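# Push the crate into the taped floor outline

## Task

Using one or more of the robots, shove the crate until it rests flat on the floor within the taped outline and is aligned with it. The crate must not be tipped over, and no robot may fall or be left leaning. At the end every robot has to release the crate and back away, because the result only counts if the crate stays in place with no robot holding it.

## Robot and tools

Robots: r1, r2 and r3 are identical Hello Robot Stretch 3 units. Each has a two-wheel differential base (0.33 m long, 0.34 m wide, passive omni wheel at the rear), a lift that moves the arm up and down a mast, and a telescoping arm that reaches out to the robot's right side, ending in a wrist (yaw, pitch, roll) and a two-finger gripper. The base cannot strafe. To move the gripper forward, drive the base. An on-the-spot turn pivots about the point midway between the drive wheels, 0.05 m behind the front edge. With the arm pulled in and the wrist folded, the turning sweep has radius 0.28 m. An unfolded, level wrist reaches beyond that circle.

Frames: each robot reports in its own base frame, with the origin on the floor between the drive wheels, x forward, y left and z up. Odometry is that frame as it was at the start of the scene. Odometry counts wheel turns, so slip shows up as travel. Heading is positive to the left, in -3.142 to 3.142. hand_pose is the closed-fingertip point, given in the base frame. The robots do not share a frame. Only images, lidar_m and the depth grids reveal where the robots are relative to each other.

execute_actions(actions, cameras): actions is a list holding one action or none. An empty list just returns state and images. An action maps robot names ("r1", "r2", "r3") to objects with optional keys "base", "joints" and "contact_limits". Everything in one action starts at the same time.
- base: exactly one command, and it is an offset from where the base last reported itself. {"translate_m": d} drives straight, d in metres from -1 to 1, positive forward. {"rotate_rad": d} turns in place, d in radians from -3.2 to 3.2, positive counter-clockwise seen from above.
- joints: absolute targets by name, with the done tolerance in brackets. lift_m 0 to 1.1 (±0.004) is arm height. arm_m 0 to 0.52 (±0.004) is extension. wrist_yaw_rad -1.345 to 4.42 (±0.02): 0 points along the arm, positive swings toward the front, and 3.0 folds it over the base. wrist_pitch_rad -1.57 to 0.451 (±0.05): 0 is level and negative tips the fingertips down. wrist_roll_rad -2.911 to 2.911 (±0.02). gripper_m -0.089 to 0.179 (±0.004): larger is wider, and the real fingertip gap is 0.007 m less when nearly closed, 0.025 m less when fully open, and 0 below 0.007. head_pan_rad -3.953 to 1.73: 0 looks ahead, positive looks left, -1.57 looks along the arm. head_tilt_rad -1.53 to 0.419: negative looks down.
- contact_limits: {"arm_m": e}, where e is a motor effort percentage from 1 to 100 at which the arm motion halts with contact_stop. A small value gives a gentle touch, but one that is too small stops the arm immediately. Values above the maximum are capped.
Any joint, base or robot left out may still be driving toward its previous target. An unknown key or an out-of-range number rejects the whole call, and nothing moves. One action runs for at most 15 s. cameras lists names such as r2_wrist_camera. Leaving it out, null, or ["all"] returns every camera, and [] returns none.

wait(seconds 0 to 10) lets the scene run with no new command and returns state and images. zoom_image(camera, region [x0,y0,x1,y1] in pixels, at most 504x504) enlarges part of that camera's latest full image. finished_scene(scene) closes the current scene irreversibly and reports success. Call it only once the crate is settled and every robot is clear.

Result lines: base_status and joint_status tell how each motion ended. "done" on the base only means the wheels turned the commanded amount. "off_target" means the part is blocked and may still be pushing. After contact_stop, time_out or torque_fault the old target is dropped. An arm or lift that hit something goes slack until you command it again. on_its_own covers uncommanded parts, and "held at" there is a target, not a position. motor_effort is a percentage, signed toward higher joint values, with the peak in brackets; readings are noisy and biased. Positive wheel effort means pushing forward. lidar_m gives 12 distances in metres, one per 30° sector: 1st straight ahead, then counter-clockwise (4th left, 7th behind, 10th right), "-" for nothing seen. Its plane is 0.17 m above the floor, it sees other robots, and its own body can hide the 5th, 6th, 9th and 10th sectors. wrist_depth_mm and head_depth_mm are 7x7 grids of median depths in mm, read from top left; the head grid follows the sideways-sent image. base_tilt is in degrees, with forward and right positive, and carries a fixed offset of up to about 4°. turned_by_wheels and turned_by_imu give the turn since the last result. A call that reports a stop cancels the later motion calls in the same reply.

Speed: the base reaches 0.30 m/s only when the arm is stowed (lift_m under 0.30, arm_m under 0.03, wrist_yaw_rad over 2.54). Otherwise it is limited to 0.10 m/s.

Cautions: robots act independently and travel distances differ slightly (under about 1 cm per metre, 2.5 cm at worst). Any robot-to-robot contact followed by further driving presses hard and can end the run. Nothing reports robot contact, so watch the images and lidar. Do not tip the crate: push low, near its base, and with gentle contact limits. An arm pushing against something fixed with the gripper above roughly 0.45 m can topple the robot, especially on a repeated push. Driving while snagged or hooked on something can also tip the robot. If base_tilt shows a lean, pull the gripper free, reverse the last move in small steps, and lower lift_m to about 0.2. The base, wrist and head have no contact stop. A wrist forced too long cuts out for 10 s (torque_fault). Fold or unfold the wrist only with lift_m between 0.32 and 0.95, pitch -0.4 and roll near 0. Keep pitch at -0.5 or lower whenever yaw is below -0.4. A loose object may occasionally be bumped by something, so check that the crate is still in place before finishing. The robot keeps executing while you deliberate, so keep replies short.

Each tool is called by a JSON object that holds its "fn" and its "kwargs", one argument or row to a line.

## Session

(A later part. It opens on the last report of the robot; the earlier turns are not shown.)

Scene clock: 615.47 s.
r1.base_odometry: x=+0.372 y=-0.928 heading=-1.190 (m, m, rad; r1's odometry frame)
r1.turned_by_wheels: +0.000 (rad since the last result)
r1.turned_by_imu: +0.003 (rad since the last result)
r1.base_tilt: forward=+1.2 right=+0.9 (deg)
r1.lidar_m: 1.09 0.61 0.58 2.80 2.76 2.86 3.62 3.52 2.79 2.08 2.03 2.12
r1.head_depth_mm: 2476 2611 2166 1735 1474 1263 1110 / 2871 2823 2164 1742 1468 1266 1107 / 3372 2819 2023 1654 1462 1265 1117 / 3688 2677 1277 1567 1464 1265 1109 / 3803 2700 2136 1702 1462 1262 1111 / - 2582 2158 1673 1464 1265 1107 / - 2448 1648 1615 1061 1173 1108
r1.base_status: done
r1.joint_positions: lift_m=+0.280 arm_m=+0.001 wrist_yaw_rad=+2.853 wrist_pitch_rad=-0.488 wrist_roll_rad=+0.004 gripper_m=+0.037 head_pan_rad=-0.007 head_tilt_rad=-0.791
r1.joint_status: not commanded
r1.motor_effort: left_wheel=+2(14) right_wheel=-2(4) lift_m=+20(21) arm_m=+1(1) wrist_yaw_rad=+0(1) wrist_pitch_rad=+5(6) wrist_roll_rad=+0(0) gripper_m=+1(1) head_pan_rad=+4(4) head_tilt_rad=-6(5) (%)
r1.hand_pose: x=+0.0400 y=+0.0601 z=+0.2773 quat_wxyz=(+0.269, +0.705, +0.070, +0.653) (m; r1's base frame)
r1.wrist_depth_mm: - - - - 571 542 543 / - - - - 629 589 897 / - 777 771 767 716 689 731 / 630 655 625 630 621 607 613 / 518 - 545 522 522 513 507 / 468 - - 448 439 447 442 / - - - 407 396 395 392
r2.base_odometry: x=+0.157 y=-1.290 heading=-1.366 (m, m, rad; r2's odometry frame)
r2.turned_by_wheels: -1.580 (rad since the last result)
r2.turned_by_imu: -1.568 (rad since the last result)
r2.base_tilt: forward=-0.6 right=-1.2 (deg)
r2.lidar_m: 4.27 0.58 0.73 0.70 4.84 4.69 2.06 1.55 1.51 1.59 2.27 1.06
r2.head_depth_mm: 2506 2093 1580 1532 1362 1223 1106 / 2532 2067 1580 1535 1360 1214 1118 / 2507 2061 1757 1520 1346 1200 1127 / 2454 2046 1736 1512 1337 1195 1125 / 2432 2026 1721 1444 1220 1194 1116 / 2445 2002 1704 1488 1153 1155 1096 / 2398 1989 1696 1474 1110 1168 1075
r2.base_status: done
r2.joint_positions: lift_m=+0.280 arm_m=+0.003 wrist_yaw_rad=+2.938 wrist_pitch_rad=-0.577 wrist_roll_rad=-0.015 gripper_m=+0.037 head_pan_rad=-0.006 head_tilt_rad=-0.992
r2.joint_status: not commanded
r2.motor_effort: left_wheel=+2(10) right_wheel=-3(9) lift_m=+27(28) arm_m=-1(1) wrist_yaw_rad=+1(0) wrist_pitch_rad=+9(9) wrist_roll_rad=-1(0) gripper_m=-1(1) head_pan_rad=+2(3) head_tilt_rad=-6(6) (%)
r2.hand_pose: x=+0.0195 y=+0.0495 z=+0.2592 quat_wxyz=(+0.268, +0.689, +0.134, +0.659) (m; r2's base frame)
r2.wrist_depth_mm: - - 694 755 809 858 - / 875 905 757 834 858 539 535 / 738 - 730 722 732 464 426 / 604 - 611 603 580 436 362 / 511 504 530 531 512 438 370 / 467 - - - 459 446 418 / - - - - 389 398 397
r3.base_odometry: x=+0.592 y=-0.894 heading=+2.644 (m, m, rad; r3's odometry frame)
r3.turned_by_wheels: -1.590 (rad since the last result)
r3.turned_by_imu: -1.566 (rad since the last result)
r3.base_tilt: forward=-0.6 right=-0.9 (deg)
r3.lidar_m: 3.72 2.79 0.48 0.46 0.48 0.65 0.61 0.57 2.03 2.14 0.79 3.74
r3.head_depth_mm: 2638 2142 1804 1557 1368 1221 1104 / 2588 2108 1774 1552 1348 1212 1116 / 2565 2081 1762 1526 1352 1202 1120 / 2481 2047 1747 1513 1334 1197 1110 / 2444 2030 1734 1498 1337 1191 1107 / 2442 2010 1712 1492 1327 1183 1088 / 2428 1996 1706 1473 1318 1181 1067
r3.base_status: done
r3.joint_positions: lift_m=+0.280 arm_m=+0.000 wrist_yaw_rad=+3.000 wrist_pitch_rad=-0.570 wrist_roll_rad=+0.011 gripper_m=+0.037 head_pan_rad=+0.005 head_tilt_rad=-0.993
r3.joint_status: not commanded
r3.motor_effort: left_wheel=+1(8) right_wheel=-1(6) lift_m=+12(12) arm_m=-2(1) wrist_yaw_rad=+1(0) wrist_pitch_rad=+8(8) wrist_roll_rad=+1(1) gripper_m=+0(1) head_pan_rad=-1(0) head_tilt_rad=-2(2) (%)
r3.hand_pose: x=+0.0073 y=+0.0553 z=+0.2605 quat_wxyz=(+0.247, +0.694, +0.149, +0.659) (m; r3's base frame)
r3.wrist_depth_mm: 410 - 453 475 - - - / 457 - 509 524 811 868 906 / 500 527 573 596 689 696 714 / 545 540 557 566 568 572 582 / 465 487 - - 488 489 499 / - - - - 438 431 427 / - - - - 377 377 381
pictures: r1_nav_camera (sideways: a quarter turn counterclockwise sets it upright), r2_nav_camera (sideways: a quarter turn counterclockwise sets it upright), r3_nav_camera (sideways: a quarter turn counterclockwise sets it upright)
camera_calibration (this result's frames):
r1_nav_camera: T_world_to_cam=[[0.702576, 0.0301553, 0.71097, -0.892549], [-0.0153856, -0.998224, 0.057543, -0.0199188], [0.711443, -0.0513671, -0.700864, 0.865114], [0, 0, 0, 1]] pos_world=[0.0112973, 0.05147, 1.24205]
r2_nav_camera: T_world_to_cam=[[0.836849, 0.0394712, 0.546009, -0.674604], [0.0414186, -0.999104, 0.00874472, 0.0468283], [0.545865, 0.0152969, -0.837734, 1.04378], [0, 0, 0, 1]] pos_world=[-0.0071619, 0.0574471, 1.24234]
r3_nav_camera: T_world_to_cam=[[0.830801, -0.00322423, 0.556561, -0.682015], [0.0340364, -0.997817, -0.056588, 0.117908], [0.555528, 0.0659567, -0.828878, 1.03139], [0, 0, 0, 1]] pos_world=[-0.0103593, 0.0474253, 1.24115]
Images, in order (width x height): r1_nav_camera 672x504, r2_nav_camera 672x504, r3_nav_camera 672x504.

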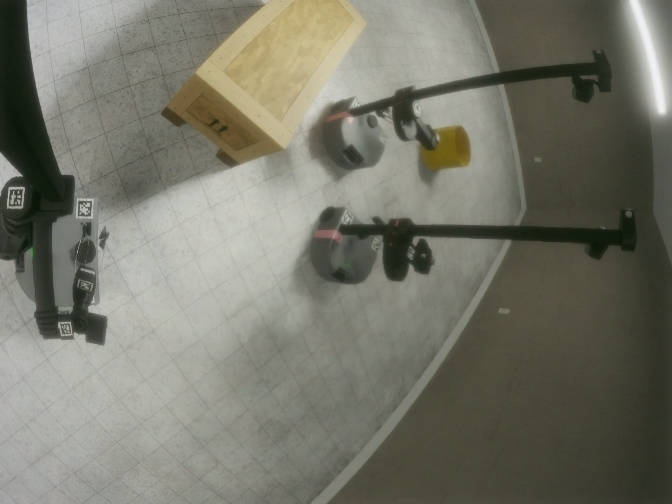

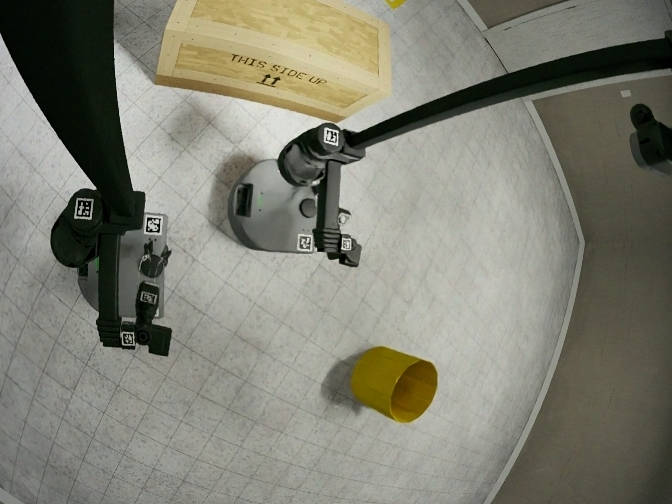

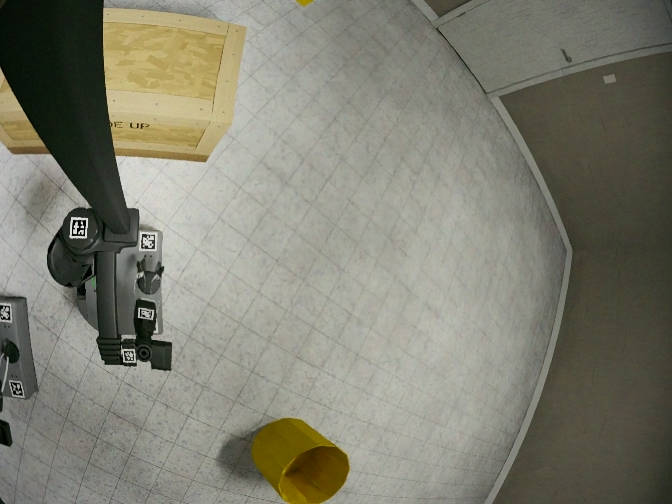

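{"fn": "execute_actions", "kwargs": {
  "actions": [
    {"r3":{"base":{"translate_m":0.18}}}
  ],
  "cameras": []
}}

{"fn": "execute_actions", "kwargs": {
  "actions": [
    {"r3":{"base":{"rotate_rad":1.59}}}
  ],
  "cameras": []
}}

{"fn": "execute_actions", "kwargs": {
  "actions": [
    {"r3":{"base":{"translate_m":0.36}},"r2":{"base":{"translate_m":0.345}}}
  ],
  "cameras": ["r2_nav_camera","r3_head_camera"]
}}

Scene clock: 631.93 s.
r1.base_odometry: x=+0.372 y=-0.928 heading=-1.190 (m, m, rad; r1's odometry frame)
r1.turned_by_wheels: +0.000 (rad since the last result)
r1.turned_by_imu: -0.001 (rad since the last result)
r1.base_tilt: forward=+1.2 right=+0.9 (deg)
r1.lidar_m: 1.09 0.61 0.58 2.81 2.76 2.86 3.61 3.52 2.77 2.09 2.03 2.12
r1.head_depth_mm: 2496 2587 2159 1743 1465 1270 1115 / 2865 2826 2162 1759 1470 1263 1111 / 3353 2793 2017 1651 1472 1265 1109 / 3682 2675 1277 1575 1466 1263 1112 / 3824 2714 2154 1689 1480 1266 1109 / - 2600 2150 1737 1466 1258 1102 / - 2405 2133 1707 1058 1174 1108
r1.base_status: not commanded
r1.joint_positions: lift_m=+0.280 arm_m=+0.001 wrist_yaw_rad=+2.853 wrist_pitch_rad=-0.488 wrist_roll_rad=+0.004 gripper_m=+0.037 head_pan_rad=-0.007 head_tilt_rad=-0.791
r1.joint_status: not commanded
r1.motor_effort: left_wheel=+3(2) right_wheel=-2(2) lift_m=+20(20) arm_m=+1(1) wrist_yaw_rad=+2(1) wrist_pitch_rad=+6(6) wrist_roll_rad=+0(0) gripper_m=-1(0) head_pan_rad=+4(4) head_tilt_rad=-5(6) (%)
r1.hand_pose: x=+0.0400 y=+0.0601 z=+0.2773 quat_wxyz=(+0.269, +0.705, +0.070, +0.653) (m; r1's base frame)
r1.wrist_depth_mm: - - - - 559 536 538 / - - - 985 621 587 903 / - 778 753 783 724 668 757 / 617 654 623 621 627 620 611 / 535 - 538 525 530 504 517 / 480 - - 448 433 446 446 / - - - 399 401 392 391
r2.base_odometry: x=+0.157 y=-1.290 heading=-1.366 (m, m, rad; r2's odometry frame)
r2.turned_by_wheels: +0.000 (rad since the last result)
r2.turned_by_imu: -0.002 (rad since the last result)
r2.base_tilt: forward=-0.6 right=-1.1 (deg)
r2.lidar_m: 4.29 0.74 0.73 0.70 4.82 4.69 2.05 1.56 1.52 1.60 2.27 1.06
r2.head_depth_mm: 2559 2090 1579 1537 1357 1231 1104 / 2524 2091 1574 1523 1353 1208 1115 / 2515 2050 1749 1521 1346 1206 1124 / 2486 2046 1727 1517 1348 1197 1116 / 2447 2024 1723 1340 1297 1189 1113 / 2421 2000 1708 1269 1233 1187 1094 / 2381 1969 1703 950 1277 1179 1074
r2.base_status: not commanded
r2.joint_positions: lift_m=+0.280 arm_m=+0.003 wrist_yaw_rad=+2.938 wrist_pitch_rad=-0.577 wrist_roll_rad=-0.015 gripper_m=+0.037 head_pan_rad=-0.006 head_tilt_rad=-0.992
r2.joint_status: not commanded
r2.motor_effort: left_wheel=+2(2) right_wheel=-3(3) lift_m=+27(27) arm_m=-1(1) wrist_yaw_rad=+0(1) wrist_pitch_rad=+8(9) wrist_roll_rad=-1(1) gripper_m=+0(1) head_pan_rad=+2(2) head_tilt_rad=-6(6) (%)
r2.hand_pose: x=+0.0195 y=+0.0495 z=+0.2592 quat_wxyz=(+0.268, +0.689, +0.134, +0.659) (m; r2's base frame)
r2.wrist_depth_mm: - - 684 763 805 890 - / 855 931 765 833 855 911 538 / 731 - 721 728 730 715 519 / 606 - 608 597 592 595 489 / 514 503 531 529 519 515 503 / 465 - - - 459 455 452 / - - - - 388 398 395
r3.base_odometry: x=+0.434 y=-0.809 heading=+2.644 (m, m, rad; r3's odometry frame)
r3.turned_by_wheels: +0.000 (rad since the last result)
r3.turned_by_imu: +0.000 (rad since the last result)
r3.base_tilt: forward=-0.6 right=-0.7 (deg)
r3.lidar_m: 3.59 2.70 2.63 0.46 0.48 0.65 0.79 0.74 2.13 0.78 0.70 3.59
r3.head_depth_mm: 2618 2110 1780 1548 1368 1223 1102 / 2586 2088 1771 1529 1345 1211 1113 / 2530 2085 1743 1530 1348 1203 1123 / 2496 2043 1745 1522 1334 1194 1109 / 2481 2055 1733 1498 1333 1192 1106 / 2437 2003 1719 1494 1321 1182 1084 / 2430 2005 1691 1476 1320 1179 1067
r3.base_status: done
r3.joint_positions: lift_m=+0.280 arm_m=+0.000 wrist_yaw_rad=+3.000 wrist_pitch_rad=-0.570 wrist_roll_rad=+0.011 gripper_m=+0.037 head_pan_rad=+0.005 head_tilt_rad=-0.993
r3.joint_status: not commanded
r3.motor_effort: left_wheel=+1(7) right_wheel=-1(4) lift_m=+12(12) arm_m=-2(2) wrist_yaw_rad=+0(0) wrist_pitch_rad=+8(8) wrist_roll_rad=+1(1) gripper_m=+0(0) head_pan_rad=-1(1) head_tilt_rad=-1(2) (%)
r3.hand_pose: x=+0.0073 y=+0.0553 z=+0.2605 quat_wxyz=(+0.247, +0.694, +0.149, +0.659) (m; r3's base frame)
r3.wrist_depth_mm: 419 - 453 - - - - / 454 - 506 852 869 870 896 / 505 526 569 675 680 698 716 / 544 551 551 553 560 573 584 / 468 486 - - 491 494 500 / - - - - 431 422 431 / - - - - 371 374 383
pictures: none
No camera images: the call's "cameras" was empty. Leave "cameras" out to get every camera's image.

Scene clock: 634.37 s.
r1.base_odometry: x=+0.372 y=-0.928 heading=-1.190 (m, m, rad; r1's odometry frame)
r1.turned_by_wheels: +0.000 (rad since the last result)
r1.turned_by_imu: +0.000 (rad since the last result)
r1.base_tilt: forward=+1.1 right=+0.9 (deg)
r1.lidar_m: 1.09 0.61 0.58 2.80 2.76 2.86 3.61 3.52 2.78 2.09 2.02 2.13
r1.head_depth_mm: 2497 2621 2162 1753 1468 1263 1112 / 2834 2822 2151 1759 1465 1272 1111 / 3348 2823 2035 1664 1469 1263 1110 / 3673 2716 1276 1569 1478 1263 1111 / 3841 2711 2134 1706 1465 1262 1107 / - 2580 2152 1748 1462 1256 1104 / - 2353 1880 1742 1059 1169 1107
r1.base_status: not commanded
r1.joint_positions: lift_m=+0.280 arm_m=+0.001 wrist_yaw_rad=+2.853 wrist_pitch_rad=-0.488 wrist_roll_rad=+0.004 gripper_m=+0.037 head_pan_rad=-0.007 head_tilt_rad=-0.791
r1.joint_status: not commanded
r1.motor_effort: left_wheel=+2(3) right_wheel=-3(2) lift_m=+20(20) arm_m=+1(1) wrist_yaw_rad=+1(1) wrist_pitch_rad=+6(6) wrist_roll_rad=+0(0) gripper_m=+0(1) head_pan_rad=+4(4) head_tilt_rad=-6(5) (%)
r1.hand_pose: x=+0.0400 y=+0.0601 z=+0.2773 quat_wxyz=(+0.269, +0.705, +0.070, +0.653) (m; r1's base frame)
r1.wrist_depth_mm: - - - - 560 538 545 / - - 992 - 626 594 942 / - 794 755 757 722 669 734 / 625 661 631 614 617 615 604 / 531 - 543 527 520 521 507 / 469 - - 452 446 445 440 / - - - 400 400 391 392
r2.base_odometry: x=+0.157 y=-1.290 heading=-1.366 (m, m, rad; r2's odometry frame)
r2.turned_by_wheels: +0.000 (rad since the last result)
r2.turned_by_imu: -0.001 (rad since the last result)
r2.base_tilt: forward=-0.7 right=-1.1 (deg)
r2.lidar_m: 0.62 0.60 0.73 0.70 4.81 4.71 2.06 1.56 1.51 1.60 2.27 1.06
r2.head_depth_mm: 2564 2100 1567 1539 1360 1216 1100 / 2550 2076 1583 1533 1355 1212 1114 / 2510 2055 1747 1521 1351 1209 1126 / 2457 2049 1735 1489 1335 1200 1117 / 2462 2016 1106 1265 1318 1188 1112 / 2423 1995 989 1156 1308 1196 1093 / 538 672 1698 1477 1318 1177 1071
r2.base_status: not commanded
r2.joint_positions: lift_m=+0.280 arm_m=+0.003 wrist_yaw_rad=+2.938 wrist_pitch_rad=-0.577 wrist_roll_rad=-0.015 gripper_m=+0.037 head_pan_rad=-0.006 head_tilt_rad=-0.992
r2.joint_status: not commanded
r2.motor_effort: left_wheel=+2(1) right_wheel=-3(3) lift_m=+27(27) arm_m=-1(1) wrist_yaw_rad=+1(0) wrist_pitch_rad=+9(9) wrist_roll_rad=+0(0) gripper_m=-1(0) head_pan_rad=+1(2) head_tilt_rad=-6(6) (%)
r2.hand_pose: x=+0.0195 y=+0.0495 z=+0.2592 quat_wxyz=(+0.268, +0.689, +0.134, +0.659) (m; r2's base frame)
r2.wrist_depth_mm: - - 697 751 793 891 - / 871 920 752 818 851 922 920 / 725 - 728 725 730 723 686 / 599 - 599 600 605 607 577 / 511 502 536 536 519 513 508 / 467 - - - 460 453 449 / - - - - 390 401 404
r3.base_odometry: x=+0.434 y=-0.809 heading=-2.049 (m, m, rad; r3's odometry frame)
r3.turned_by_wheels: +1.590 (rad since the last result)
r3.turned_by_imu: +1.565 (rad since the last result)
r3.base_tilt: forward=-0.7 right=-0.8 (deg)
r3.lidar_m: 0.46 0.48 0.66 0.79 0.74 2.13 0.77 0.70 3.59 3.55 2.69 2.63
r3.head_depth_mm: 2365 2149 1805 1545 1367 1223 1094 / 2426 2105 1782 1531 1352 1210 1115 / 2506 2082 1755 1532 1342 1211 1118 / 2524 2043 1741 1466 1324 1194 1109 / 2490 2035 1714 1043 1183 1192 1105 / 2445 1991 1704 1036 1193 1181 1084 / 2410 1993 1716 1029 1183 1179 1063
r3.base_status: done
r3.joint_positions: lift_m=+0.280 arm_m=+0.000 wrist_yaw_rad=+3.000 wrist_pitch_rad=-0.570 wrist_roll_rad=+0.011 gripper_m=+0.037 head_pan_rad=+0.005 head_tilt_rad=-0.993
r3.joint_status: not commanded
r3.motor_effort: left_wheel=-2(7) right_wheel=+2(8) lift_m=+12(12) arm_m=-2(2) wrist_yaw_rad=+1(0) wrist_pitch_rad=+8(8) wrist_roll_rad=+1(1) gripper_m=+0(0) head_pan_rad=-1(0) head_tilt_rad=-2(2) (%)
r3.hand_pose: x=+0.0073 y=+0.0553 z=+0.2605 quat_wxyz=(+0.247, +0.694, +0.149, +0.659) (m; r3's base frame)
r3.wrist_depth_mm: - - 774 - - 614 444 / 759 - 756 838 841 625 450 / 651 646 655 683 686 641 458 / 542 548 556 553 574 580 461 / 470 491 - - 492 490 464 / - - - - 438 426 431 / - - - - 374 380 379
pictures: none
No camera images: the call's "cameras" was empty. Leave "cameras" out to get every camera's image.

Scene clock: 637.37 s.
r1.base_odometry: x=+0.372 y=-0.928 heading=-1.190 (m, m, rad; r1's odometry frame)
r1.turned_by_wheels: +0.000 (rad since the last result)
r1.turned_by_imu: +0.000 (rad since the last result)
r1.base_tilt: forward=+1.2 right=+0.9 (deg)
r1.lidar_m: 1.45 0.61 0.58 2.80 2.76 2.86 3.63 3.51 2.78 2.09 2.02 2.13
r1.head_depth_mm: 2472 2596 2173 1753 1486 1265 1112 / 2846 2824 2154 1739 1465 1261 1110 / 3379 2841 2168 1738 1464 1264 1112 / 3834 2804 2155 1746 1471 1264 1108 / - 2805 1766 1685 1467 1269 1113 / - 2467 1594 1701 1463 1265 1106 / 3593 2378 2136 1739 1063 1168 1108
r1.base_status: not commanded
r1.joint_positions: lift_m=+0.280 arm_m=+0.001 wrist_yaw_rad=+2.853 wrist_pitch_rad=-0.488 wrist_roll_rad=+0.004 gripper_m=+0.037 head_pan_rad=-0.007 head_tilt_rad=-0.791
r1.joint_status: not commanded
r1.motor_effort: left_wheel=+2(2) right_wheel=-3(2) lift_m=+20(20) arm_m=+1(1) wrist_yaw_rad=+1(1) wrist_pitch_rad=+5(5) wrist_roll_rad=+0(0) gripper_m=+0(0) head_pan_rad=+4(4) head_tilt_rad=-5(6) (%)
r1.hand_pose: x=+0.0400 y=+0.0601 z=+0.2773 quat_wxyz=(+0.269, +0.705, +0.070, +0.653) (m; r1's base frame)
r1.wrist_depth_mm: - - - - 557 542 539 / - - - - 628 594 953 / - 775 775 755 720 667 758 / 630 660 622 629 611 597 620 / 531 - 548 513 519 520 524 / 467 - - 446 434 444 441 / - - - 409 394 393 389
r2.base_odometry: x=+0.227 y=-1.628 heading=-1.366 (m, m, rad; r2's odometry frame)
r2.turned_by_wheels: +0.000 (rad since the last result)
r2.turned_by_imu: +0.001 (rad since the last result)
r2.base_tilt: forward=-0.8 right=-1.2 (deg)
r2.lidar_m: 3.96 3.12 0.57 0.70 0.73 1.45 2.31 1.75 1.70 1.80 0.85 0.76
r2.head_depth_mm: 2549 2107 1779 1459 1342 1218 1102 / 2507 2076 1765 1451 1350 1212 1112 / 2509 2066 1756 1517 1340 1203 1119 / 2481 2059 1733 1514 1344 1199 1119 / 2440 2031 1728 1500 1331 1196 1115 / 2423 2012 1714 1487 1330 1187 1096 / 2404 2009 1692 1491 1191 1165 1072
r2.base_status: done
r2.joint_positions: lift_m=+0.280 arm_m=+0.003 wrist_yaw_rad=+2.938 wrist_pitch_rad=-0.577 wrist_roll_rad=-0.015 gripper_m=+0.037 head_pan_rad=-0.006 head_tilt_rad=-0.992
r2.joint_status: not commanded
r2.motor_effort: left_wheel=+2(9) right_wheel=-2(6) lift_m=+27(28) arm_m=-1(1) wrist_yaw_rad=+0(1) wrist_pitch_rad=+9(9) wrist_roll_rad=+0(1) gripper_m=+0(0) head_pan_rad=+2(2) head_tilt_rad=-5(6) (%)
r2.hand_pose: x=+0.0195 y=+0.0495 z=+0.2592 quat_wxyz=(+0.268, +0.689, +0.134, +0.659) (m; r2's base frame)
r2.wrist_depth_mm: - 663 701 743 684 - - / 667 729 764 819 565 559 932 / 708 - 730 713 569 570 721 / 596 - 598 599 600 597 597 / 515 498 530 541 512 513 520 / 470 - - - 459 449 450 / - - - - 386 399 395
r3.base_odometry: x=+0.268 y=-1.128 heading=-2.050 (m, m, rad; r3's odometry frame)
r3.turned_by_wheels: +0.000 (rad since the last result)
r3.turned_by_imu: +0.000 (rad since the last result)
r3.base_tilt: forward=-0.6 right=-0.9 (deg)
r3.lidar_m: - - 0.15 0.41 0.63 0.63 1.05 1.04 3.79 3.17 2.38 2.35
r3.head_depth_mm: 2087 2130 1793 1562 1367 1222 1100 / 2277 2107 1788 1540 1360 1211 1107 / 2360 2093 1769 1526 1353 1199 1121 / 2437 2061 1743 1521 1294 1179 1108 / 2490 2050 1728 1500 919 826 1093 / 2442 2002 1711 1492 917 822 1067 / 2413 1994 1700 1492 907 817 1051
r3.base_status: done
r3.joint_positions: lift_m=+0.280 arm_m=+0.000 wrist_yaw_rad=+3.000 wrist_pitch_rad=-0.570 wrist_roll_rad=+0.011 gripper_m=+0.037 head_pan_rad=+0.005 head_tilt_rad=-0.993
r3.joint_status: not commanded
r3.motor_effort: left_wheel=-2(5) right_wheel=+2(7) lift_m=+12(12) arm_m=-2(2) wrist_yaw_rad=+0(0) wrist_pitch_rad=+8(8) wrist_roll_rad=+1(1) gripper_m=+0(1) head_pan_rad=-1(1) head_tilt_rad=-2(2) (%)
r3.hand_pose: x=+0.0073 y=+0.0553 z=+0.2605 quat_wxyz=(+0.247, +0.694, +0.149, +0.659) (m; r3's base frame)
r3.wrist_depth_mm: - - - 570 234 144 105 / 815 - 828 612 242 147 106 / 614 636 665 620 250 153 109 / 533 552 558 539 261 157 110 / 468 479 - - 250 159 112 / - - - - 233 161 114 / - - - - 322 163 115
pictures: r2_nav_camera (sideways: a quarter turn counterclockwise sets it upright), r3_head_camera (sideways: a quarter turn clockwise sets it upright)
camera_calibration (this result's frames):
r2_nav_camera: T_world_to_cam=[[0.836849, 0.0394713, 0.546009, -0.674604], [0.0414187, -0.999104, 0.00874473, 0.0468283], [0.545865, 0.015297, -0.837734, 1.04378], [0, 0, 0, 1]] pos_world=[-0.0071619, 0.0574471, 1.24234]
r3_head_camera: T_world_to_cam=[[-0.838462, -0.0456192, -0.543047, 0.724804], [-0.0139148, 0.997957, -0.0623499, 0.0772321], [0.544782, -0.0447217, -0.837384, 1.04566], [0, 0, 0, 1]] pos_world=[0.0391399, 0.00275422, 1.27404]
Images, in order (width x height): r2_nav_camera 672x504, r3_head_camera 896x504.

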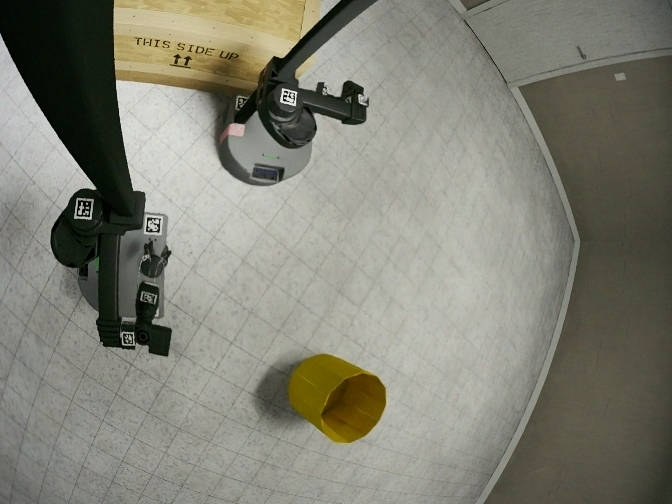

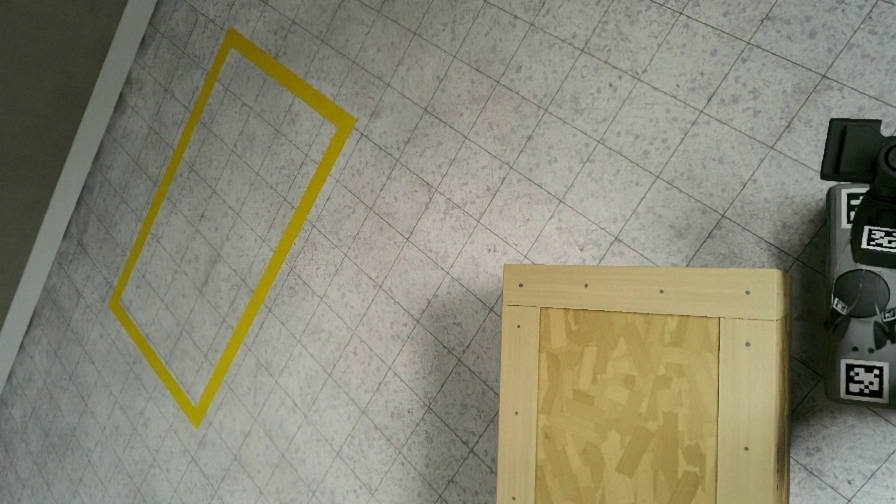

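{"fn": "execute_actions", "kwargs": {
  "actions": [
    {"r2":{"base":{"rotate_rad":1.585}},"r3":{"joints":{"lift_m":0.46}},"r1":{"base":{"translate_m":0.8}}}
  ],
  "cameras": ["r2_nav_camera","r2_head_camera","r1_nav_camera"]
}}

Scene clock: 650.07 s.
r1.base_odometry: x=+0.669 y=-1.671 heading=-1.190 (m, m, rad; r1's odometry frame)
r1.turned_by_wheels: +0.000 (rad since the last result)
r1.turned_by_imu: +0.002 (rad since the last result)
r1.base_tilt: forward=+1.2 right=+0.9 (deg)
r1.lidar_m: 2.45 0.64 0.89 0.48 0.45 0.71 4.36 4.21 2.27 1.70 1.65 1.74
r1.head_depth_mm: 2035 2221 2150 1740 1472 1267 1110 / 2336 2509 2175 1752 1473 1265 1110 / 2747 2807 2164 1753 1467 1267 1104 / 3329 2779 2169 1741 1465 1267 1108 / 3853 2817 2142 1695 1350 1267 1111 / 3788 2787 2080 933 1206 1237 1106 / 3412 605 1678 1649 1282 1262 1109
r1.base_status: done
r1.joint_positions: lift_m=+0.280 arm_m=+0.001 wrist_yaw_rad=+2.853 wrist_pitch_rad=-0.489 wrist_roll_rad=+0.004 gripper_m=+0.037 head_pan_rad=-0.007 head_tilt_rad=-0.791
r1.joint_status: not commanded
r1.motor_effort: left_wheel=+2(13) right_wheel=-2(4) lift_m=+20(20) arm_m=+1(1) wrist_yaw_rad=+1(1) wrist_pitch_rad=+5(5) wrist_roll_rad=+0(0) gripper_m=-1(0) head_pan_rad=+4(4) head_tilt_rad=-5(5) (%)
r1.hand_pose: x=+0.0400 y=+0.0601 z=+0.2773 quat_wxyz=(+0.269, +0.705, +0.070, +0.653) (m; r1's base frame)
r1.wrist_depth_mm: - 470 750 895 - - - / - 507 771 942 997 780 570 / - 556 751 765 746 690 521 / 409 581 621 619 616 611 561 / 505 - 535 511 525 521 513 / 474 - - 455 435 445 444 / - - - 406 400 390 388
r2.base_odometry: x=+0.227 y=-1.628 heading=+0.219 (m, m, rad; r2's odometry frame)
r2.turned_by_wheels: +1.585 (rad since the last result)
r2.turned_by_imu: +1.569 (rad since the last result)
r2.base_tilt: forward=-0.7 right=-1.0 (deg)
r2.lidar_m: 0.70 0.73 0.70 2.30 1.74 1.70 1.80 0.85 0.76 3.96 3.14 0.57
r2.head_depth_mm: 2551 2048 709 692 1208 1222 1104 / 2540 2073 1214 1025 1185 1210 1111 / 2492 2059 1211 1283 1302 1209 1130 / 2498 2031 1206 1295 1339 1197 1122 / 2436 2001 1192 1283 1336 1196 1111 / 2447 2014 1177 1284 1324 1193 1096 / 2400 1993 1172 1272 1313 1186 1075
r2.base_status: done
r2.joint_positions: lift_m=+0.280 arm_m=+0.003 wrist_yaw_rad=+2.938 wrist_pitch_rad=-0.577 wrist_roll_rad=-0.015 gripper_m=+0.037 head_pan_rad=-0.006 head_tilt_rad=-0.992
r2.joint_status: not commanded
r2.motor_effort: left_wheel=-1(7) right_wheel=+2(12) lift_m=+27(28) arm_m=-1(1) wrist_yaw_rad=+1(1) wrist_pitch_rad=+9(9) wrist_roll_rad=+0(1) gripper_m=+0(0) head_pan_rad=+2(2) head_tilt_rad=-6(6) (%)
r2.hand_pose: x=+0.0195 y=+0.0495 z=+0.2592 quat_wxyz=(+0.268, +0.689, +0.134, +0.659) (m; r2's base frame)
r2.wrist_depth_mm: - - - - 714 733 - / 875 905 908 863 731 832 820 / 726 - 730 724 723 718 697 / 602 - 609 599 605 598 600 / 515 502 532 531 516 516 515 / 471 - - - 467 449 446 / - - - - 388 396 399
r3.base_odometry: x=+0.268 y=-1.128 heading=-2.050 (m, m, rad; r3's odometry frame)
r3.turned_by_wheels: +0.000 (rad since the last result)
r3.turned_by_imu: -0.001 (rad since the last result)
r3.base_tilt: forward=-0.7 right=-0.7 (deg)
r3.lidar_m: - - 0.15 0.41 2.48 0.68 1.05 1.04 3.79 3.18 2.39 2.35
r3.head_depth_mm: 2119 2101 1791 1546 1361 1220 1097 / 2268 2099 1757 1522 1362 1213 1132 / 2373 2089 1759 1542 1344 1206 1112 / 2450 2050 1754 1514 1297 1185 1115 / 2488 2034 1734 1503 922 825 1094 / 2507 2032 1719 1497 915 822 1065 / 2424 2007 1698 1474 913 813 1050
r3.base_status: not commanded
r3.joint_positions: lift_m=+0.460 arm_m=+0.000 wrist_yaw_rad=+3.000 wrist_pitch_rad=-0.570 wrist_roll_rad=+0.011 gripper_m=+0.037 head_pan_rad=+0.005 head_tilt_rad=-0.993
r3.joint_status: all done
r3.motor_effort: left_wheel=-2(1) right_wheel=+2(2) lift_m=+23(24) arm_m=-2(2) wrist_yaw_rad=-1(1) wrist_pitch_rad=+8(8) wrist_roll_rad=+1(1) gripper_m=+0(0) head_pan_rad=+0(0) head_tilt_rad=-2(2) (%)
r3.hand_pose: x=+0.0073 y=+0.0553 z=+0.4398 quat_wxyz=(+0.247, +0.694, +0.149, +0.659) (m; r3's base frame)
r3.wrist_depth_mm: - - - 624 553 569 - / - - 960 618 408 413 416 / 934 936 966 691 323 328 331 / 785 799 817 747 282 271 272 / 676 673 - 670 246 228 232 / 592 602 - 610 228 199 200 / 528 541 - 516 325 179 176
pictures: r1_nav_camera (sideways: a quarter turn counterclockwise sets it upright), r2_head_camera (sideways: a quarter turn clockwise sets it upright), r2_nav_camera (sideways: a quarter turn counterclockwise sets it upright)
camera_calibration (this result's frames):
r1_nav_camera: T_world_to_cam=[[0.702661, 0.030171, 0.710885, -0.892439], [-0.0153556, -0.998225, 0.0575441, -0.0199203], [0.711359, -0.05135, -0.70095, 0.865227], [0, 0, 0, 1]] pos_world=[0.0112889, 0.0514702, 1.24205]
r2_head_camera: T_world_to_cam=[[-0.855604, -0.00340909, -0.51762, 0.694279], [0.0253489, 0.998503, -0.0484768, 0.0603659], [0.51701, -0.054598, -0.854236, 1.06402], [0, 0, 0, 1]] pos_world=[0.0423899, 0.000184644, 1.27122]
r2_nav_camera: T_world_to_cam=[[0.836849, 0.039471, 0.546009, -0.674604], [0.0414184, -0.999104, 0.00874472, 0.0468283], [0.545865, 0.0152968, -0.837734, 1.04378], [0, 0, 0, 1]] pos_world=[-0.00716189, 0.0574471, 1.24234]
Images, in order (width x height): r1_nav_camera 672x504, r2_head_camera 896x504, r2_nav_camera 672x504.

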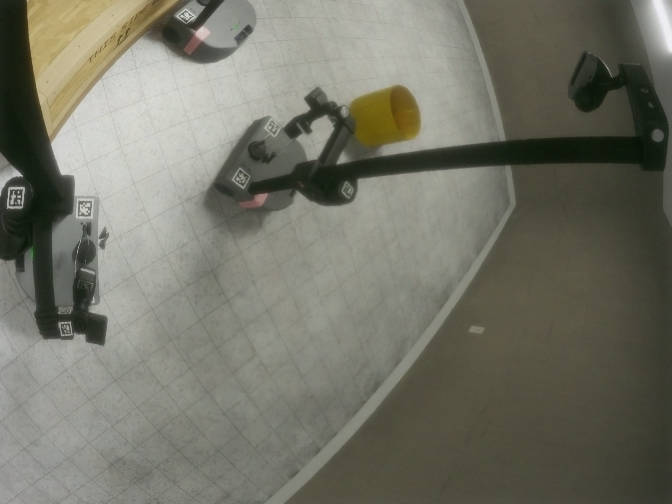

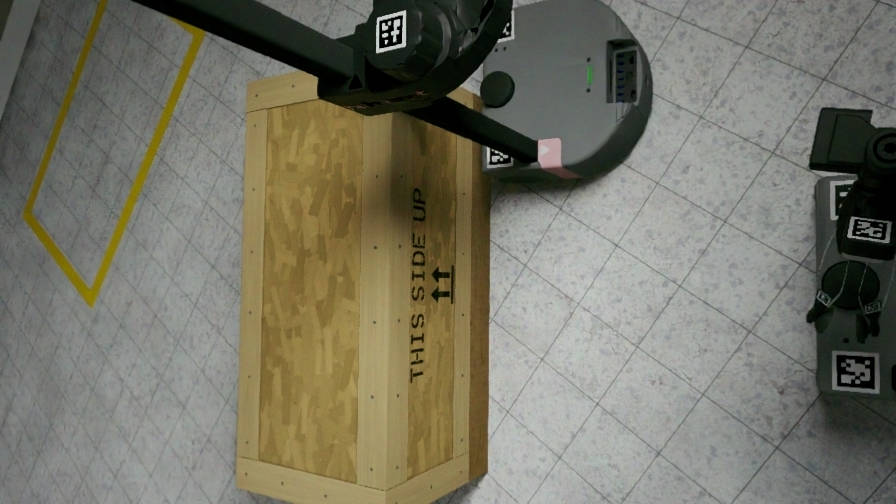

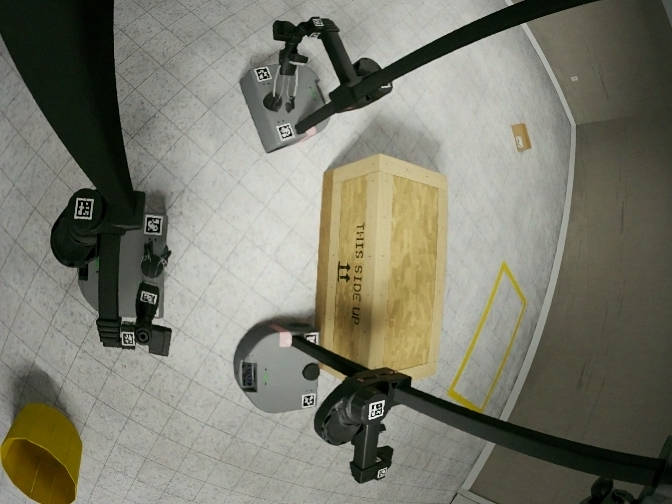

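{"fn": "execute_actions", "kwargs": {
  "actions": [
    {"r2":{"base":{"translate_m":0.6}}}
  ],
  "cameras": []
}}

{"fn": "execute_actions", "kwargs": {
  "actions": [
    {"r2":{"joints":{"lift_m":0.46}},"r1":{"base":{"translate_m":0.44}}}
  ],
  "cameras": ["r2_nav_camera","r2_head_camera","r1_nav_camera"]
}}

Scene clock: 675.63 s.
r1.base_odometry: x=+0.669 y=-1.671 heading=-1.190 (m, m, rad; r1's odometry frame)
r1.turned_by_wheels: +0.000 (rad since the last result)
r1.turned_by_imu: -0.001 (rad since the last result)
r1.base_tilt: forward=+1.2 right=+0.9 (deg)
r1.lidar_m: 2.45 1.49 0.89 0.48 0.45 0.71 4.33 4.23 2.26 1.70 1.66 1.74
r1.head_depth_mm: 2028 2194 2170 1741 1461 1266 1113 / 2325 2518 2159 1733 1465 1268 1105 / 2736 2801 2158 1751 1469 1265 1112 / 3359 2813 2155 1743 1473 1267 1108 / 3830 2789 2132 1738 1464 1264 1115 / 3793 2808 2139 1745 1473 1258 1106 / 3734 2803 1836 1745 1459 1260 1110
r1.base_status: not commanded
r1.joint_positions: lift_m=+0.280 arm_m=+0.001 wrist_yaw_rad=+2.853 wrist_pitch_rad=-0.489 wrist_roll_rad=+0.004 gripper_m=+0.037 head_pan_rad=-0.007 head_tilt_rad=-0.791
r1.joint_status: not commanded
r1.motor_effort: left_wheel=+2(2) right_wheel=-2(2) lift_m=+20(21) arm_m=+1(1) wrist_yaw_rad=+0(0) wrist_pitch_rad=+6(5) wrist_roll_rad=+0(0) gripper_m=+0(1) head_pan_rad=+4(4) head_tilt_rad=-5(6) (%)
r1.hand_pose: x=+0.0400 y=+0.0601 z=+0.2773 quat_wxyz=(+0.269, +0.705, +0.070, +0.653) (m; r1's base frame)
r1.wrist_depth_mm: - 478 659 846 - - - / - 505 614 604 940 993 966 / - 562 648 614 756 753 759 / 416 568 614 625 608 608 617 / 502 - 538 519 531 509 518 / 473 - - 444 436 448 444 / - - - 406 394 394 392
r2.base_odometry: x=+0.812 y=-1.498 heading=+0.219 (m, m, rad; r2's odometry frame)
r2.turned_by_wheels: +0.000 (rad since the last result)
r2.turned_by_imu: +0.000 (rad since the last result)
r2.base_tilt: forward=-0.6 right=-1.3 (deg)
r2.lidar_m: - - 0.15 0.40 0.65 2.20 2.33 1.20 0.24 0.24 0.15 -
r2.head_depth_mm: 2350 2121 1785 1540 938 840 952 / 2409 2091 1755 1537 936 839 987 / 2480 2062 1754 1517 933 833 1110 / 2471 2057 1738 1507 925 831 1105 / 2452 2032 1735 1499 918 826 1103 / 2419 2007 1723 1495 917 822 1076 / 2406 1983 1710 1485 911 821 1065
r2.base_status: done
r2.joint_positions: lift_m=+0.280 arm_m=+0.003 wrist_yaw_rad=+2.938 wrist_pitch_rad=-0.577 wrist_roll_rad=-0.015 gripper_m=+0.037 head_pan_rad=-0.006 head_tilt_rad=-0.992
r2.joint_status: not commanded
r2.motor_effort: left_wheel=-2(6) right_wheel=+2(9) lift_m=+27(28) arm_m=-2(2) wrist_yaw_rad=+0(1) wrist_pitch_rad=+9(9) wrist_roll_rad=+0(1) gripper_m=+0(0) head_pan_rad=+2(3) head_tilt_rad=-6(6) (%)
r2.hand_pose: x=+0.0195 y=+0.0495 z=+0.2592 quat_wxyz=(+0.268, +0.689, +0.134, +0.659) (m; r2's base frame)
r2.wrist_depth_mm: - 529 - 396 200 135 102 / 869 558 630 436 214 140 105 / 725 - 671 483 226 146 107 / 611 - 595 552 240 153 112 / 520 502 525 515 240 158 116 / 480 - - - 223 165 119 / - - - - 318 167 122
r3.base_odometry: x=+0.268 y=-1.128 heading=-2.050 (m, m, rad; r3's odometry frame)
r3.turned_by_wheels: +0.000 (rad since the last result)
r3.turned_by_imu: -0.001 (rad since the last result)
r3.base_tilt: forward=-0.7 right=-0.8 (deg)
r3.lidar_m: - - 0.15 0.36 2.48 2.42 1.05 1.04 3.79 3.17 2.38 2.35
r3.head_depth_mm: 2134 2119 1797 1544 1367 1221 1104 / 2262 2093 1764 1548 1360 1214 1126 / 2335 2060 1767 1522 1344 1200 1117 / 2422 2040 1737 1511 1294 1184 1117 / 2507 2045 1721 1503 925 823 1087 / 2447 2006 1719 1489 918 823 1058 / 2444 1989 1690 1473 907 817 858
r3.base_status: not commanded
r3.joint_positions: lift_m=+0.460 arm_m=+0.000 wrist_yaw_rad=+3.000 wrist_pitch_rad=-0.570 wrist_roll_rad=+0.011 gripper_m=+0.037 head_pan_rad=+0.005 head_tilt_rad=-0.993
r3.joint_status: not commanded
r3.motor_effort: left_wheel=-1(2) right_wheel=+2(2) lift_m=+23(23) arm_m=-2(2) wrist_yaw_rad=-1(0) wrist_pitch_rad=+8(8) wrist_roll_rad=+1(1) gripper_m=+0(0) head_pan_rad=-2(2) head_tilt_rad=-2(2) (%)
r3.hand_pose: x=+0.0073 y=+0.0553 z=+0.4398 quat_wxyz=(+0.247, +0.694, +0.149, +0.659) (m; r3's base frame)
r3.wrist_depth_mm: - - 249 616 555 566 - / - - 265 376 407 414 421 / 933 937 287 384 324 327 333 / 772 788 565 586 284 268 273 / 669 527 - 534 244 228 232 / 595 567 - 528 228 198 199 / 528 545 - 516 324 179 176
pictures: none
No camera images: the call's "cameras" was empty. Leave "cameras" out to get every camera's image.

Scene clock: 678.83 s.
r1.base_odometry: x=+0.833 y=-2.079 heading=-1.190 (m, m, rad; r1's odometry frame)
r1.turned_by_wheels: +0.000 (rad since the last result)
r1.turned_by_imu: +0.001 (rad since the last result)
r1.base_tilt: forward=+1.2 right=+0.9 (deg)
r1.lidar_m: 2.15 1.12 4.32 0.85 0.75 0.71 4.74 4.61 1.98 1.49 1.45 1.53
r1.head_depth_mm: 1782 1943 2039 1751 1471 1275 1108 / 2045 2260 2160 1744 1463 1265 1115 / 2426 2569 2159 1746 1469 1257 1108 / 2906 2812 2159 1745 1475 1263 1110 / 3598 2818 2141 1741 1457 1265 1108 / 3560 2814 2132 1735 1469 1261 1107 / 3474 2826 2145 1696 1468 1268 1110
r1.base_status: done
r1.joint_positions: lift_m=+0.280 arm_m=+0.001 wrist_yaw_rad=+2.853 wrist_pitch_rad=-0.489 wrist_roll_rad=+0.004 gripper_m=+0.037 head_pan_rad=-0.007 head_tilt_rad=-0.791
r1.joint_status: not commanded
r1.motor_effort: left_wheel=+2(12) right_wheel=-2(6) lift_m=+20(21) arm_m=+1(1) wrist_yaw_rad=+1(1) wrist_pitch_rad=+5(6) wrist_roll_rad=+0(0) gripper_m=-1(0) head_pan_rad=+5(4) head_tilt_rad=-6(6) (%)
r1.hand_pose: x=+0.0400 y=+0.0601 z=+0.2773 quat_wxyz=(+0.269, +0.705, +0.070, +0.653) (m; r1's base frame)
r1.wrist_depth_mm: - 860 986 - - 979 926 / - 633 881 - 978 980 953 / - 582 786 783 763 775 751 / 511 605 627 618 610 608 620 / 532 - 548 529 528 511 515 / 469 - - 446 431 445 449 / - - - 406 390 396 390
r2.base_odometry: x=+0.812 y=-1.498 heading=+0.219 (m, m, rad; r2's odometry frame)
r2.turned_by_wheels: +0.000 (rad since the last result)
r2.turned_by_imu: -0.001 (rad since the last result)
r2.base_tilt: forward=-0.6 right=-1.1 (deg)
r2.lidar_m: - - 0.15 0.40 2.26 0.57 2.33 1.20 0.24 0.24 0.15 -
r2.head_depth_mm: 2349 2091 1775 1548 939 844 967 / 2395 2078 1755 1536 939 840 1061 / 2482 2069 1733 1526 931 834 1095 / 2490 2044 1736 1506 929 829 1110 / 2426 2015 1723 1505 921 828 1100 / 2421 1996 1715 1492 915 823 1074 / 2408 1997 1701 1484 911 819 1059
r2.base_status: not commanded
r2.joint_positions: lift_m=+0.460 arm_m=+0.003 wrist_yaw_rad=+2.938 wrist_pitch_rad=-0.577 wrist_roll_rad=-0.015 gripper_m=+0.037 head_pan_rad=-0.006 head_tilt_rad=-0.992
r2.joint_status: all done
r2.motor_effort: left_wheel=-1(2) right_wheel=+2(2) lift_m=+56(58) arm_m=-1(2) wrist_yaw_rad=+1(1) wrist_pitch_rad=+9(9) wrist_roll_rad=-1(0) gripper_m=-1(0) head_pan_rad=+2(2) head_tilt_rad=-6(6) (%)
r2.hand_pose: x=+0.0195 y=+0.0495 z=+0.4384 quat_wxyz=(+0.268, +0.689, +0.134, +0.659) (m; r2's base frame)
r2.wrist_depth_mm: - - - - - 552 - / - - - 469 423 426 420 / - - - 484 333 335 336 / 830 - 876 558 288 281 279 / 603 723 789 721 250 237 237 / 619 673 - 639 222 207 210 / 585 576 - 564 324 186 185
r3.base_odometry: x=+0.268 y=-1.128 heading=-2.050 (m, m, rad; r3's odometry frame)
r3.turned_by_wheels: +0.000 (rad since the last result)
r3.turned_by_imu: +0.000 (rad since the last result)
r3.base_tilt: forward=-0.7 right=-0.8 (deg)
r3.lidar_m: - - 0.15 0.36 0.99 2.43 1.04 1.04 3.79 3.16 2.38 2.34
r3.head_depth_mm: 2120 2126 1796 1546 1370 1221 1101 / 2248 2113 1789 1542 1353 1211 1128 / 2341 2077 1776 1540 1346 1211 1111 / 2427 2062 1750 1509 1300 1182 1111 / 2499 2032 1730 1513 924 825 1095 / 2464 2022 1715 1499 920 822 1059 / 2443 2003 1708 1476 914 818 919
r3.base_status: not commanded
r3.joint_positions: lift_m=+0.460 arm_m=+0.000 wrist_yaw_rad=+3.000 wrist_pitch_rad=-0.570 wrist_roll_rad=+0.011 gripper_m=+0.037 head_pan_rad=+0.005 head_tilt_rad=-0.993
r3.joint_status: not commanded
r3.motor_effort: left_wheel=-1(1) right_wheel=+2(2) lift_m=+23(23) arm_m=-2(2) wrist_yaw_rad=+1(0) wrist_pitch_rad=+8(8) wrist_roll_rad=+1(1) gripper_m=+0(1) head_pan_rad=-1(0) head_tilt_rad=-2(2) (%)
r3.hand_pose: x=+0.0073 y=+0.0553 z=+0.4398 quat_wxyz=(+0.247, +0.694, +0.149, +0.659) (m; r3's base frame)
r3.wrist_depth_mm: - - - 593 551 563 - / 779 - - 624 406 415 420 / 745 804 672 666 324 325 329 / 762 783 584 583 281 269 274 / 666 527 - 534 245 226 232 / 586 570 - 529 227 199 200 / 528 541 - 513 326 179 176
pictures: r1_nav_camera (sideways: a quarter turn counterclockwise sets it upright), r2_head_camera (sideways: a quarter turn clockwise sets it upright), r2_nav_camera (sideways: a quarter turn counterclockwise sets it upright)
camera_calibration (this result's frames):
r1_nav_camera: T_world_to_cam=[[0.7027, 0.0301794, 0.710846, -0.892388], [-0.0153401, -0.998225, 0.0575445, -0.019921], [0.711321, -0.051341, -0.70099, 0.865278], [0, 0, 0, 1]] pos_world=[0.0112849, 0.0514703, 1.24205]
r2_head_camera: T_world_to_cam=[[-0.855604, -0.00340897, -0.51762, 0.694279], [0.025349, 0.998503, -0.0484768, 0.0603659], [0.51701, -0.0545981, -0.854236, 1.06402], [0, 0, 0, 1]] pos_world=[0.0423899, 0.000184639, 1.27122]
r2_nav_camera: T_world_to_cam=[[0.836849, 0.0394709, 0.546009, -0.674604], [0.0414183, -0.999104, 0.00874472, 0.0468283], [0.545865, 0.0152967, -0.837734, 1.04378], [0, 0, 0, 1]] pos_world=[-0.00716188, 0.0574471, 1.24234]
Images, in order (width x height): r1_nav_camera 672x504, r2_head_camera 896x504, r2_nav_camera 672x504.

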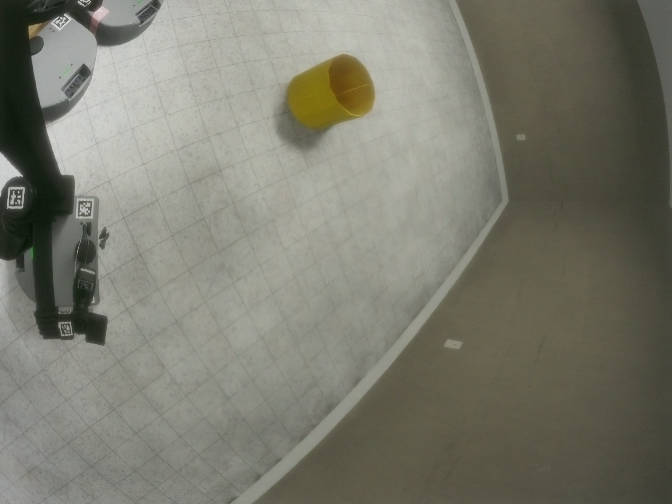

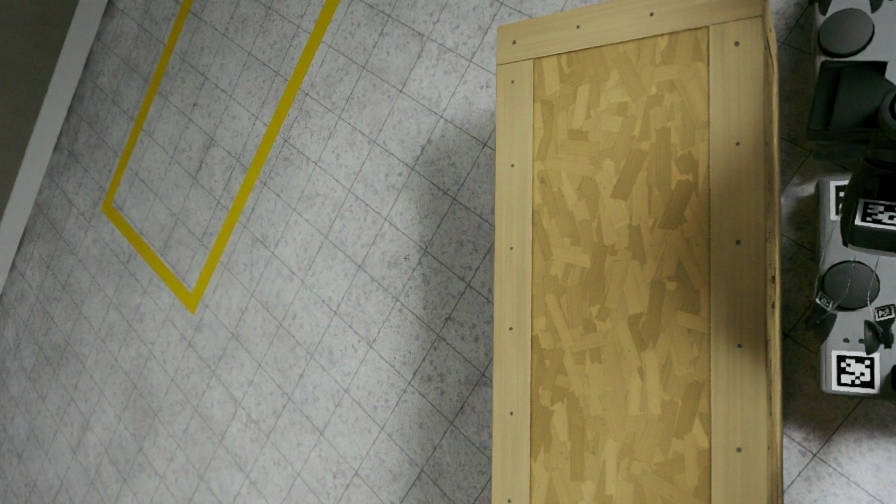

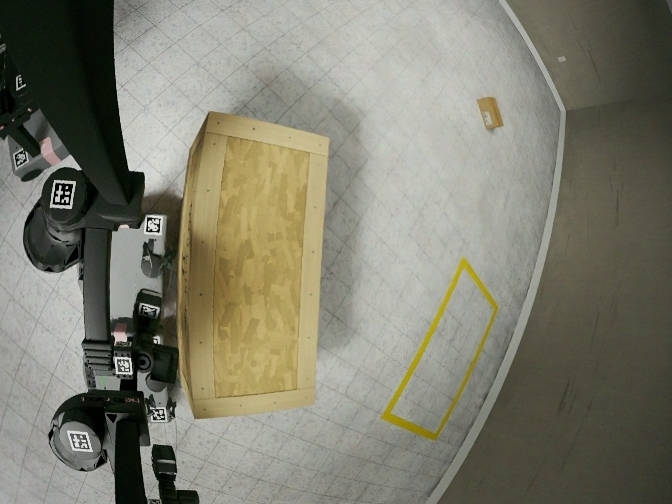

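{"fn": "execute_actions", "kwargs": {
  "actions": [
    {"r1":{"base":{"rotate_rad":2.6},"joints":{"head_tilt_rad":-1.0}}}
  ],
  "cameras": ["r1_nav_camera","r1_head_camera"]
}}

Scene clock: 688.50 s.
r1.base_odometry: x=+0.833 y=-2.079 heading=+1.410 (m, m, rad; r1's odometry frame)
r1.turned_by_wheels: +2.600 (rad since the last result)
r1.turned_by_imu: +2.614 (rad since the last result)
r1.base_tilt: forward=+1.2 right=+0.8 (deg)
r1.lidar_m: 0.71 4.71 4.62 2.05 1.51 1.45 1.51 2.07 1.12 1.20 0.85 0.60
r1.head_depth_mm: 2407 1998 761 900 1180 1195 1081 / 2400 1998 1188 1194 1199 1193 1107 / 2411 2001 1186 1306 1332 1188 1113 / 2418 1996 1211 1423 1323 1197 1117 / 2407 1973 1713 1499 1320 1199 1114 / 2397 2009 1717 1492 1322 1192 1082 / 2423 1997 1697 1507 1336 1197 1085
r1.base_status: done
r1.joint_positions: lift_m=+0.280 arm_m=+0.001 wrist_yaw_rad=+2.853 wrist_pitch_rad=-0.489 wrist_roll_rad=+0.004 gripper_m=+0.037 head_pan_rad=-0.007 head_tilt_rad=-0.988
r1.joint_status: all done
r1.motor_effort: left_wheel=-2(11) right_wheel=+2(10) lift_m=+20(20) arm_m=+1(1) wrist_yaw_rad=+0(1) wrist_pitch_rad=+6(5) wrist_roll_rad=+0(0) gripper_m=+0(1) head_pan_rad=+4(5) head_tilt_rad=-8(29) (%)
r1.hand_pose: x=+0.0400 y=+0.0600 z=+0.2773 quat_wxyz=(+0.269, +0.705, +0.070, +0.653) (m; r1's base frame)
r1.wrist_depth_mm: - - - - - - - / - - - 989 978 985 - / - 772 784 759 757 767 746 / 628 652 626 607 623 622 612 / 526 - 538 529 526 514 510 / 475 - - 449 436 449 440 / - - - 404 393 393 390
r2.base_odometry: x=+0.812 y=-1.498 heading=+0.219 (m, m, rad; r2's odometry frame)
r2.turned_by_wheels: +0.000 (rad since the last result)
r2.turned_by_imu: -0.002 (rad since the last result)
r2.base_tilt: forward=-0.7 right=-1.2 (deg)
r2.lidar_m: - - 0.15 0.40 2.26 0.71 2.33 1.20 0.24 0.24 0.15 -
r2.head_depth_mm: 2330 2093 1770 1542 943 841 968 / 2412 2088 1765 1535 935 842 1063 / 2475 2079 1745 1513 928 836 1094 / 2453 2049 1741 1519 924 830 1105 / 2445 2024 1724 1519 922 828 1095 / 2412 2006 1721 1497 916 825 1077 / 2383 1991 1701 1491 912 820 1065
r2.base_status: not commanded
r2.joint_positions: lift_m=+0.460 arm_m=+0.003 wrist_yaw_rad=+2.938 wrist_pitch_rad=-0.577 wrist_roll_rad=-0.015 gripper_m=+0.037 head_pan_rad=-0.006 head_tilt_rad=-0.992
r2.joint_status: not commanded
r2.motor_effort: left_wheel=-2(2) right_wheel=+2(2) lift_m=+56(56) arm_m=-1(1) wrist_yaw_rad=+0(0) wrist_pitch_rad=+9(9) wrist_roll_rad=-1(0) gripper_m=+0(0) head_pan_rad=+2(2) head_tilt_rad=-6(5) (%)
r2.hand_pose: x=+0.0195 y=+0.0495 z=+0.4384 quat_wxyz=(+0.268, +0.689, +0.134, +0.659) (m; r2's base frame)
r2.wrist_depth_mm: - - - - - 566 - / - - - 464 423 420 422 / - - - 495 335 335 336 / 872 - 905 563 286 280 280 / 743 728 779 690 251 237 241 / 654 658 - 645 219 208 209 / 584 586 - 564 323 187 185
r3.base_odometry: x=+0.268 y=-1.128 heading=-2.050 (m, m, rad; r3's odometry frame)
r3.turned_by_wheels: +0.000 (rad since the last result)
r3.turned_by_imu: -0.001 (rad since the last result)
r3.base_tilt: forward=-0.6 right=-0.7 (deg)
r3.lidar_m: - - 0.15 0.36 0.99 2.43 1.05 1.04 3.79 3.16 2.38 2.35
r3.head_depth_mm: 2101 2122 1794 1551 1357 1221 1102 / 2237 2090 1779 1533 1357 1208 1129 / 2338 2085 1749 1537 1347 1206 1113 / 2450 2051 1728 1512 1296 1189 1112 / 2478 2043 1727 1505 924 825 1090 / 2433 2018 1724 1491 919 821 1052 / 2432 2008 1711 1477 911 816 921
r3.base_status: not commanded
r3.joint_positions: lift_m=+0.460 arm_m=+0.000 wrist_yaw_rad=+3.000 wrist_pitch_rad=-0.570 wrist_roll_rad=+0.011 gripper_m=+0.037 head_pan_rad=+0.005 head_tilt_rad=-0.993
r3.joint_status: not commanded
r3.motor_effort: left_wheel=-2(1) right_wheel=+3(3) lift_m=+23(23) arm_m=-2(2) wrist_yaw_rad=-1(1) wrist_pitch_rad=+8(8) wrist_roll_rad=+1(1) gripper_m=+0(0) head_pan_rad=-1(2) head_tilt_rad=-2(2) (%)
r3.hand_pose: x=+0.0073 y=+0.0553 z=+0.4398 quat_wxyz=(+0.247, +0.694, +0.149, +0.659) (m; r3's base frame)
r3.wrist_depth_mm: - - - 589 553 567 - / 887 - - 631 407 416 418 / 809 916 672 655 324 325 332 / 758 782 583 583 282 272 274 / 666 525 - 530 245 227 233 / 591 577 - 536 228 199 199 / 530 540 - 520 325 179 177
pictures: r1_head_camera (sideways: a quarter turn clockwise sets it upright), r1_nav_camera (sideways: a quarter turn counterclockwise sets it upright)
camera_calibration (this result's frames):
r1_head_camera: T_world_to_cam=[[-0.843344, -0.0320623, -0.536416, 0.721534], [-0.0385083, 0.999258, 0.000815126, 0.00172955], [0.535992, 0.0213439, -0.843953, 1.0546], [0, 0, 0, 1]] pos_world=[0.0433131, -0.00110343, 1.27707]
r1_nav_camera: T_world_to_cam=[[0.828157, 0.0294773, 0.55972, -0.696241], [-0.00372445, -0.998305, 0.0580858, -0.0206816], [0.560483, -0.0501888, -0.826644, 1.02959], [0, 0, 0, 1]] pos_world=[-0.000547675, 0.0515506, 1.242]
Images, in order (width x height): r1_head_camera 896x504, r1_nav_camera 672x504.

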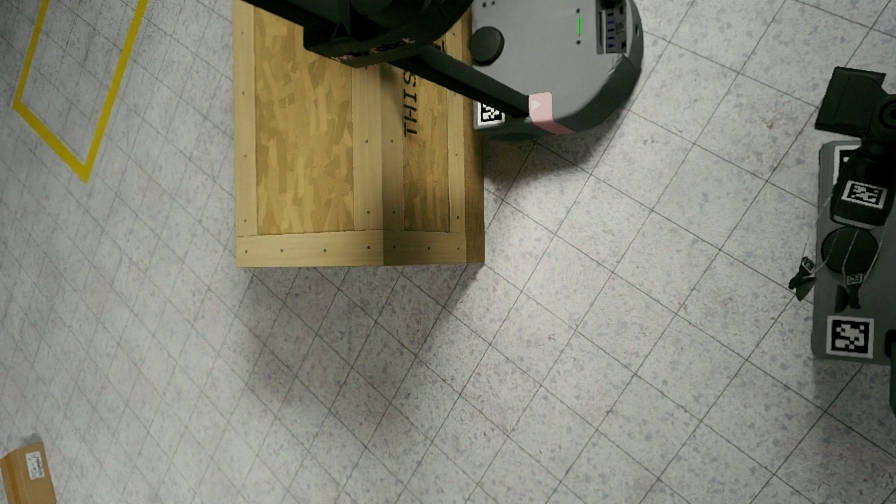

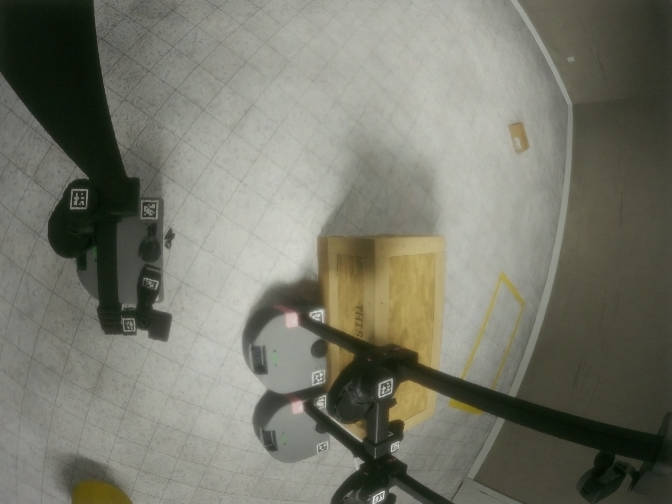

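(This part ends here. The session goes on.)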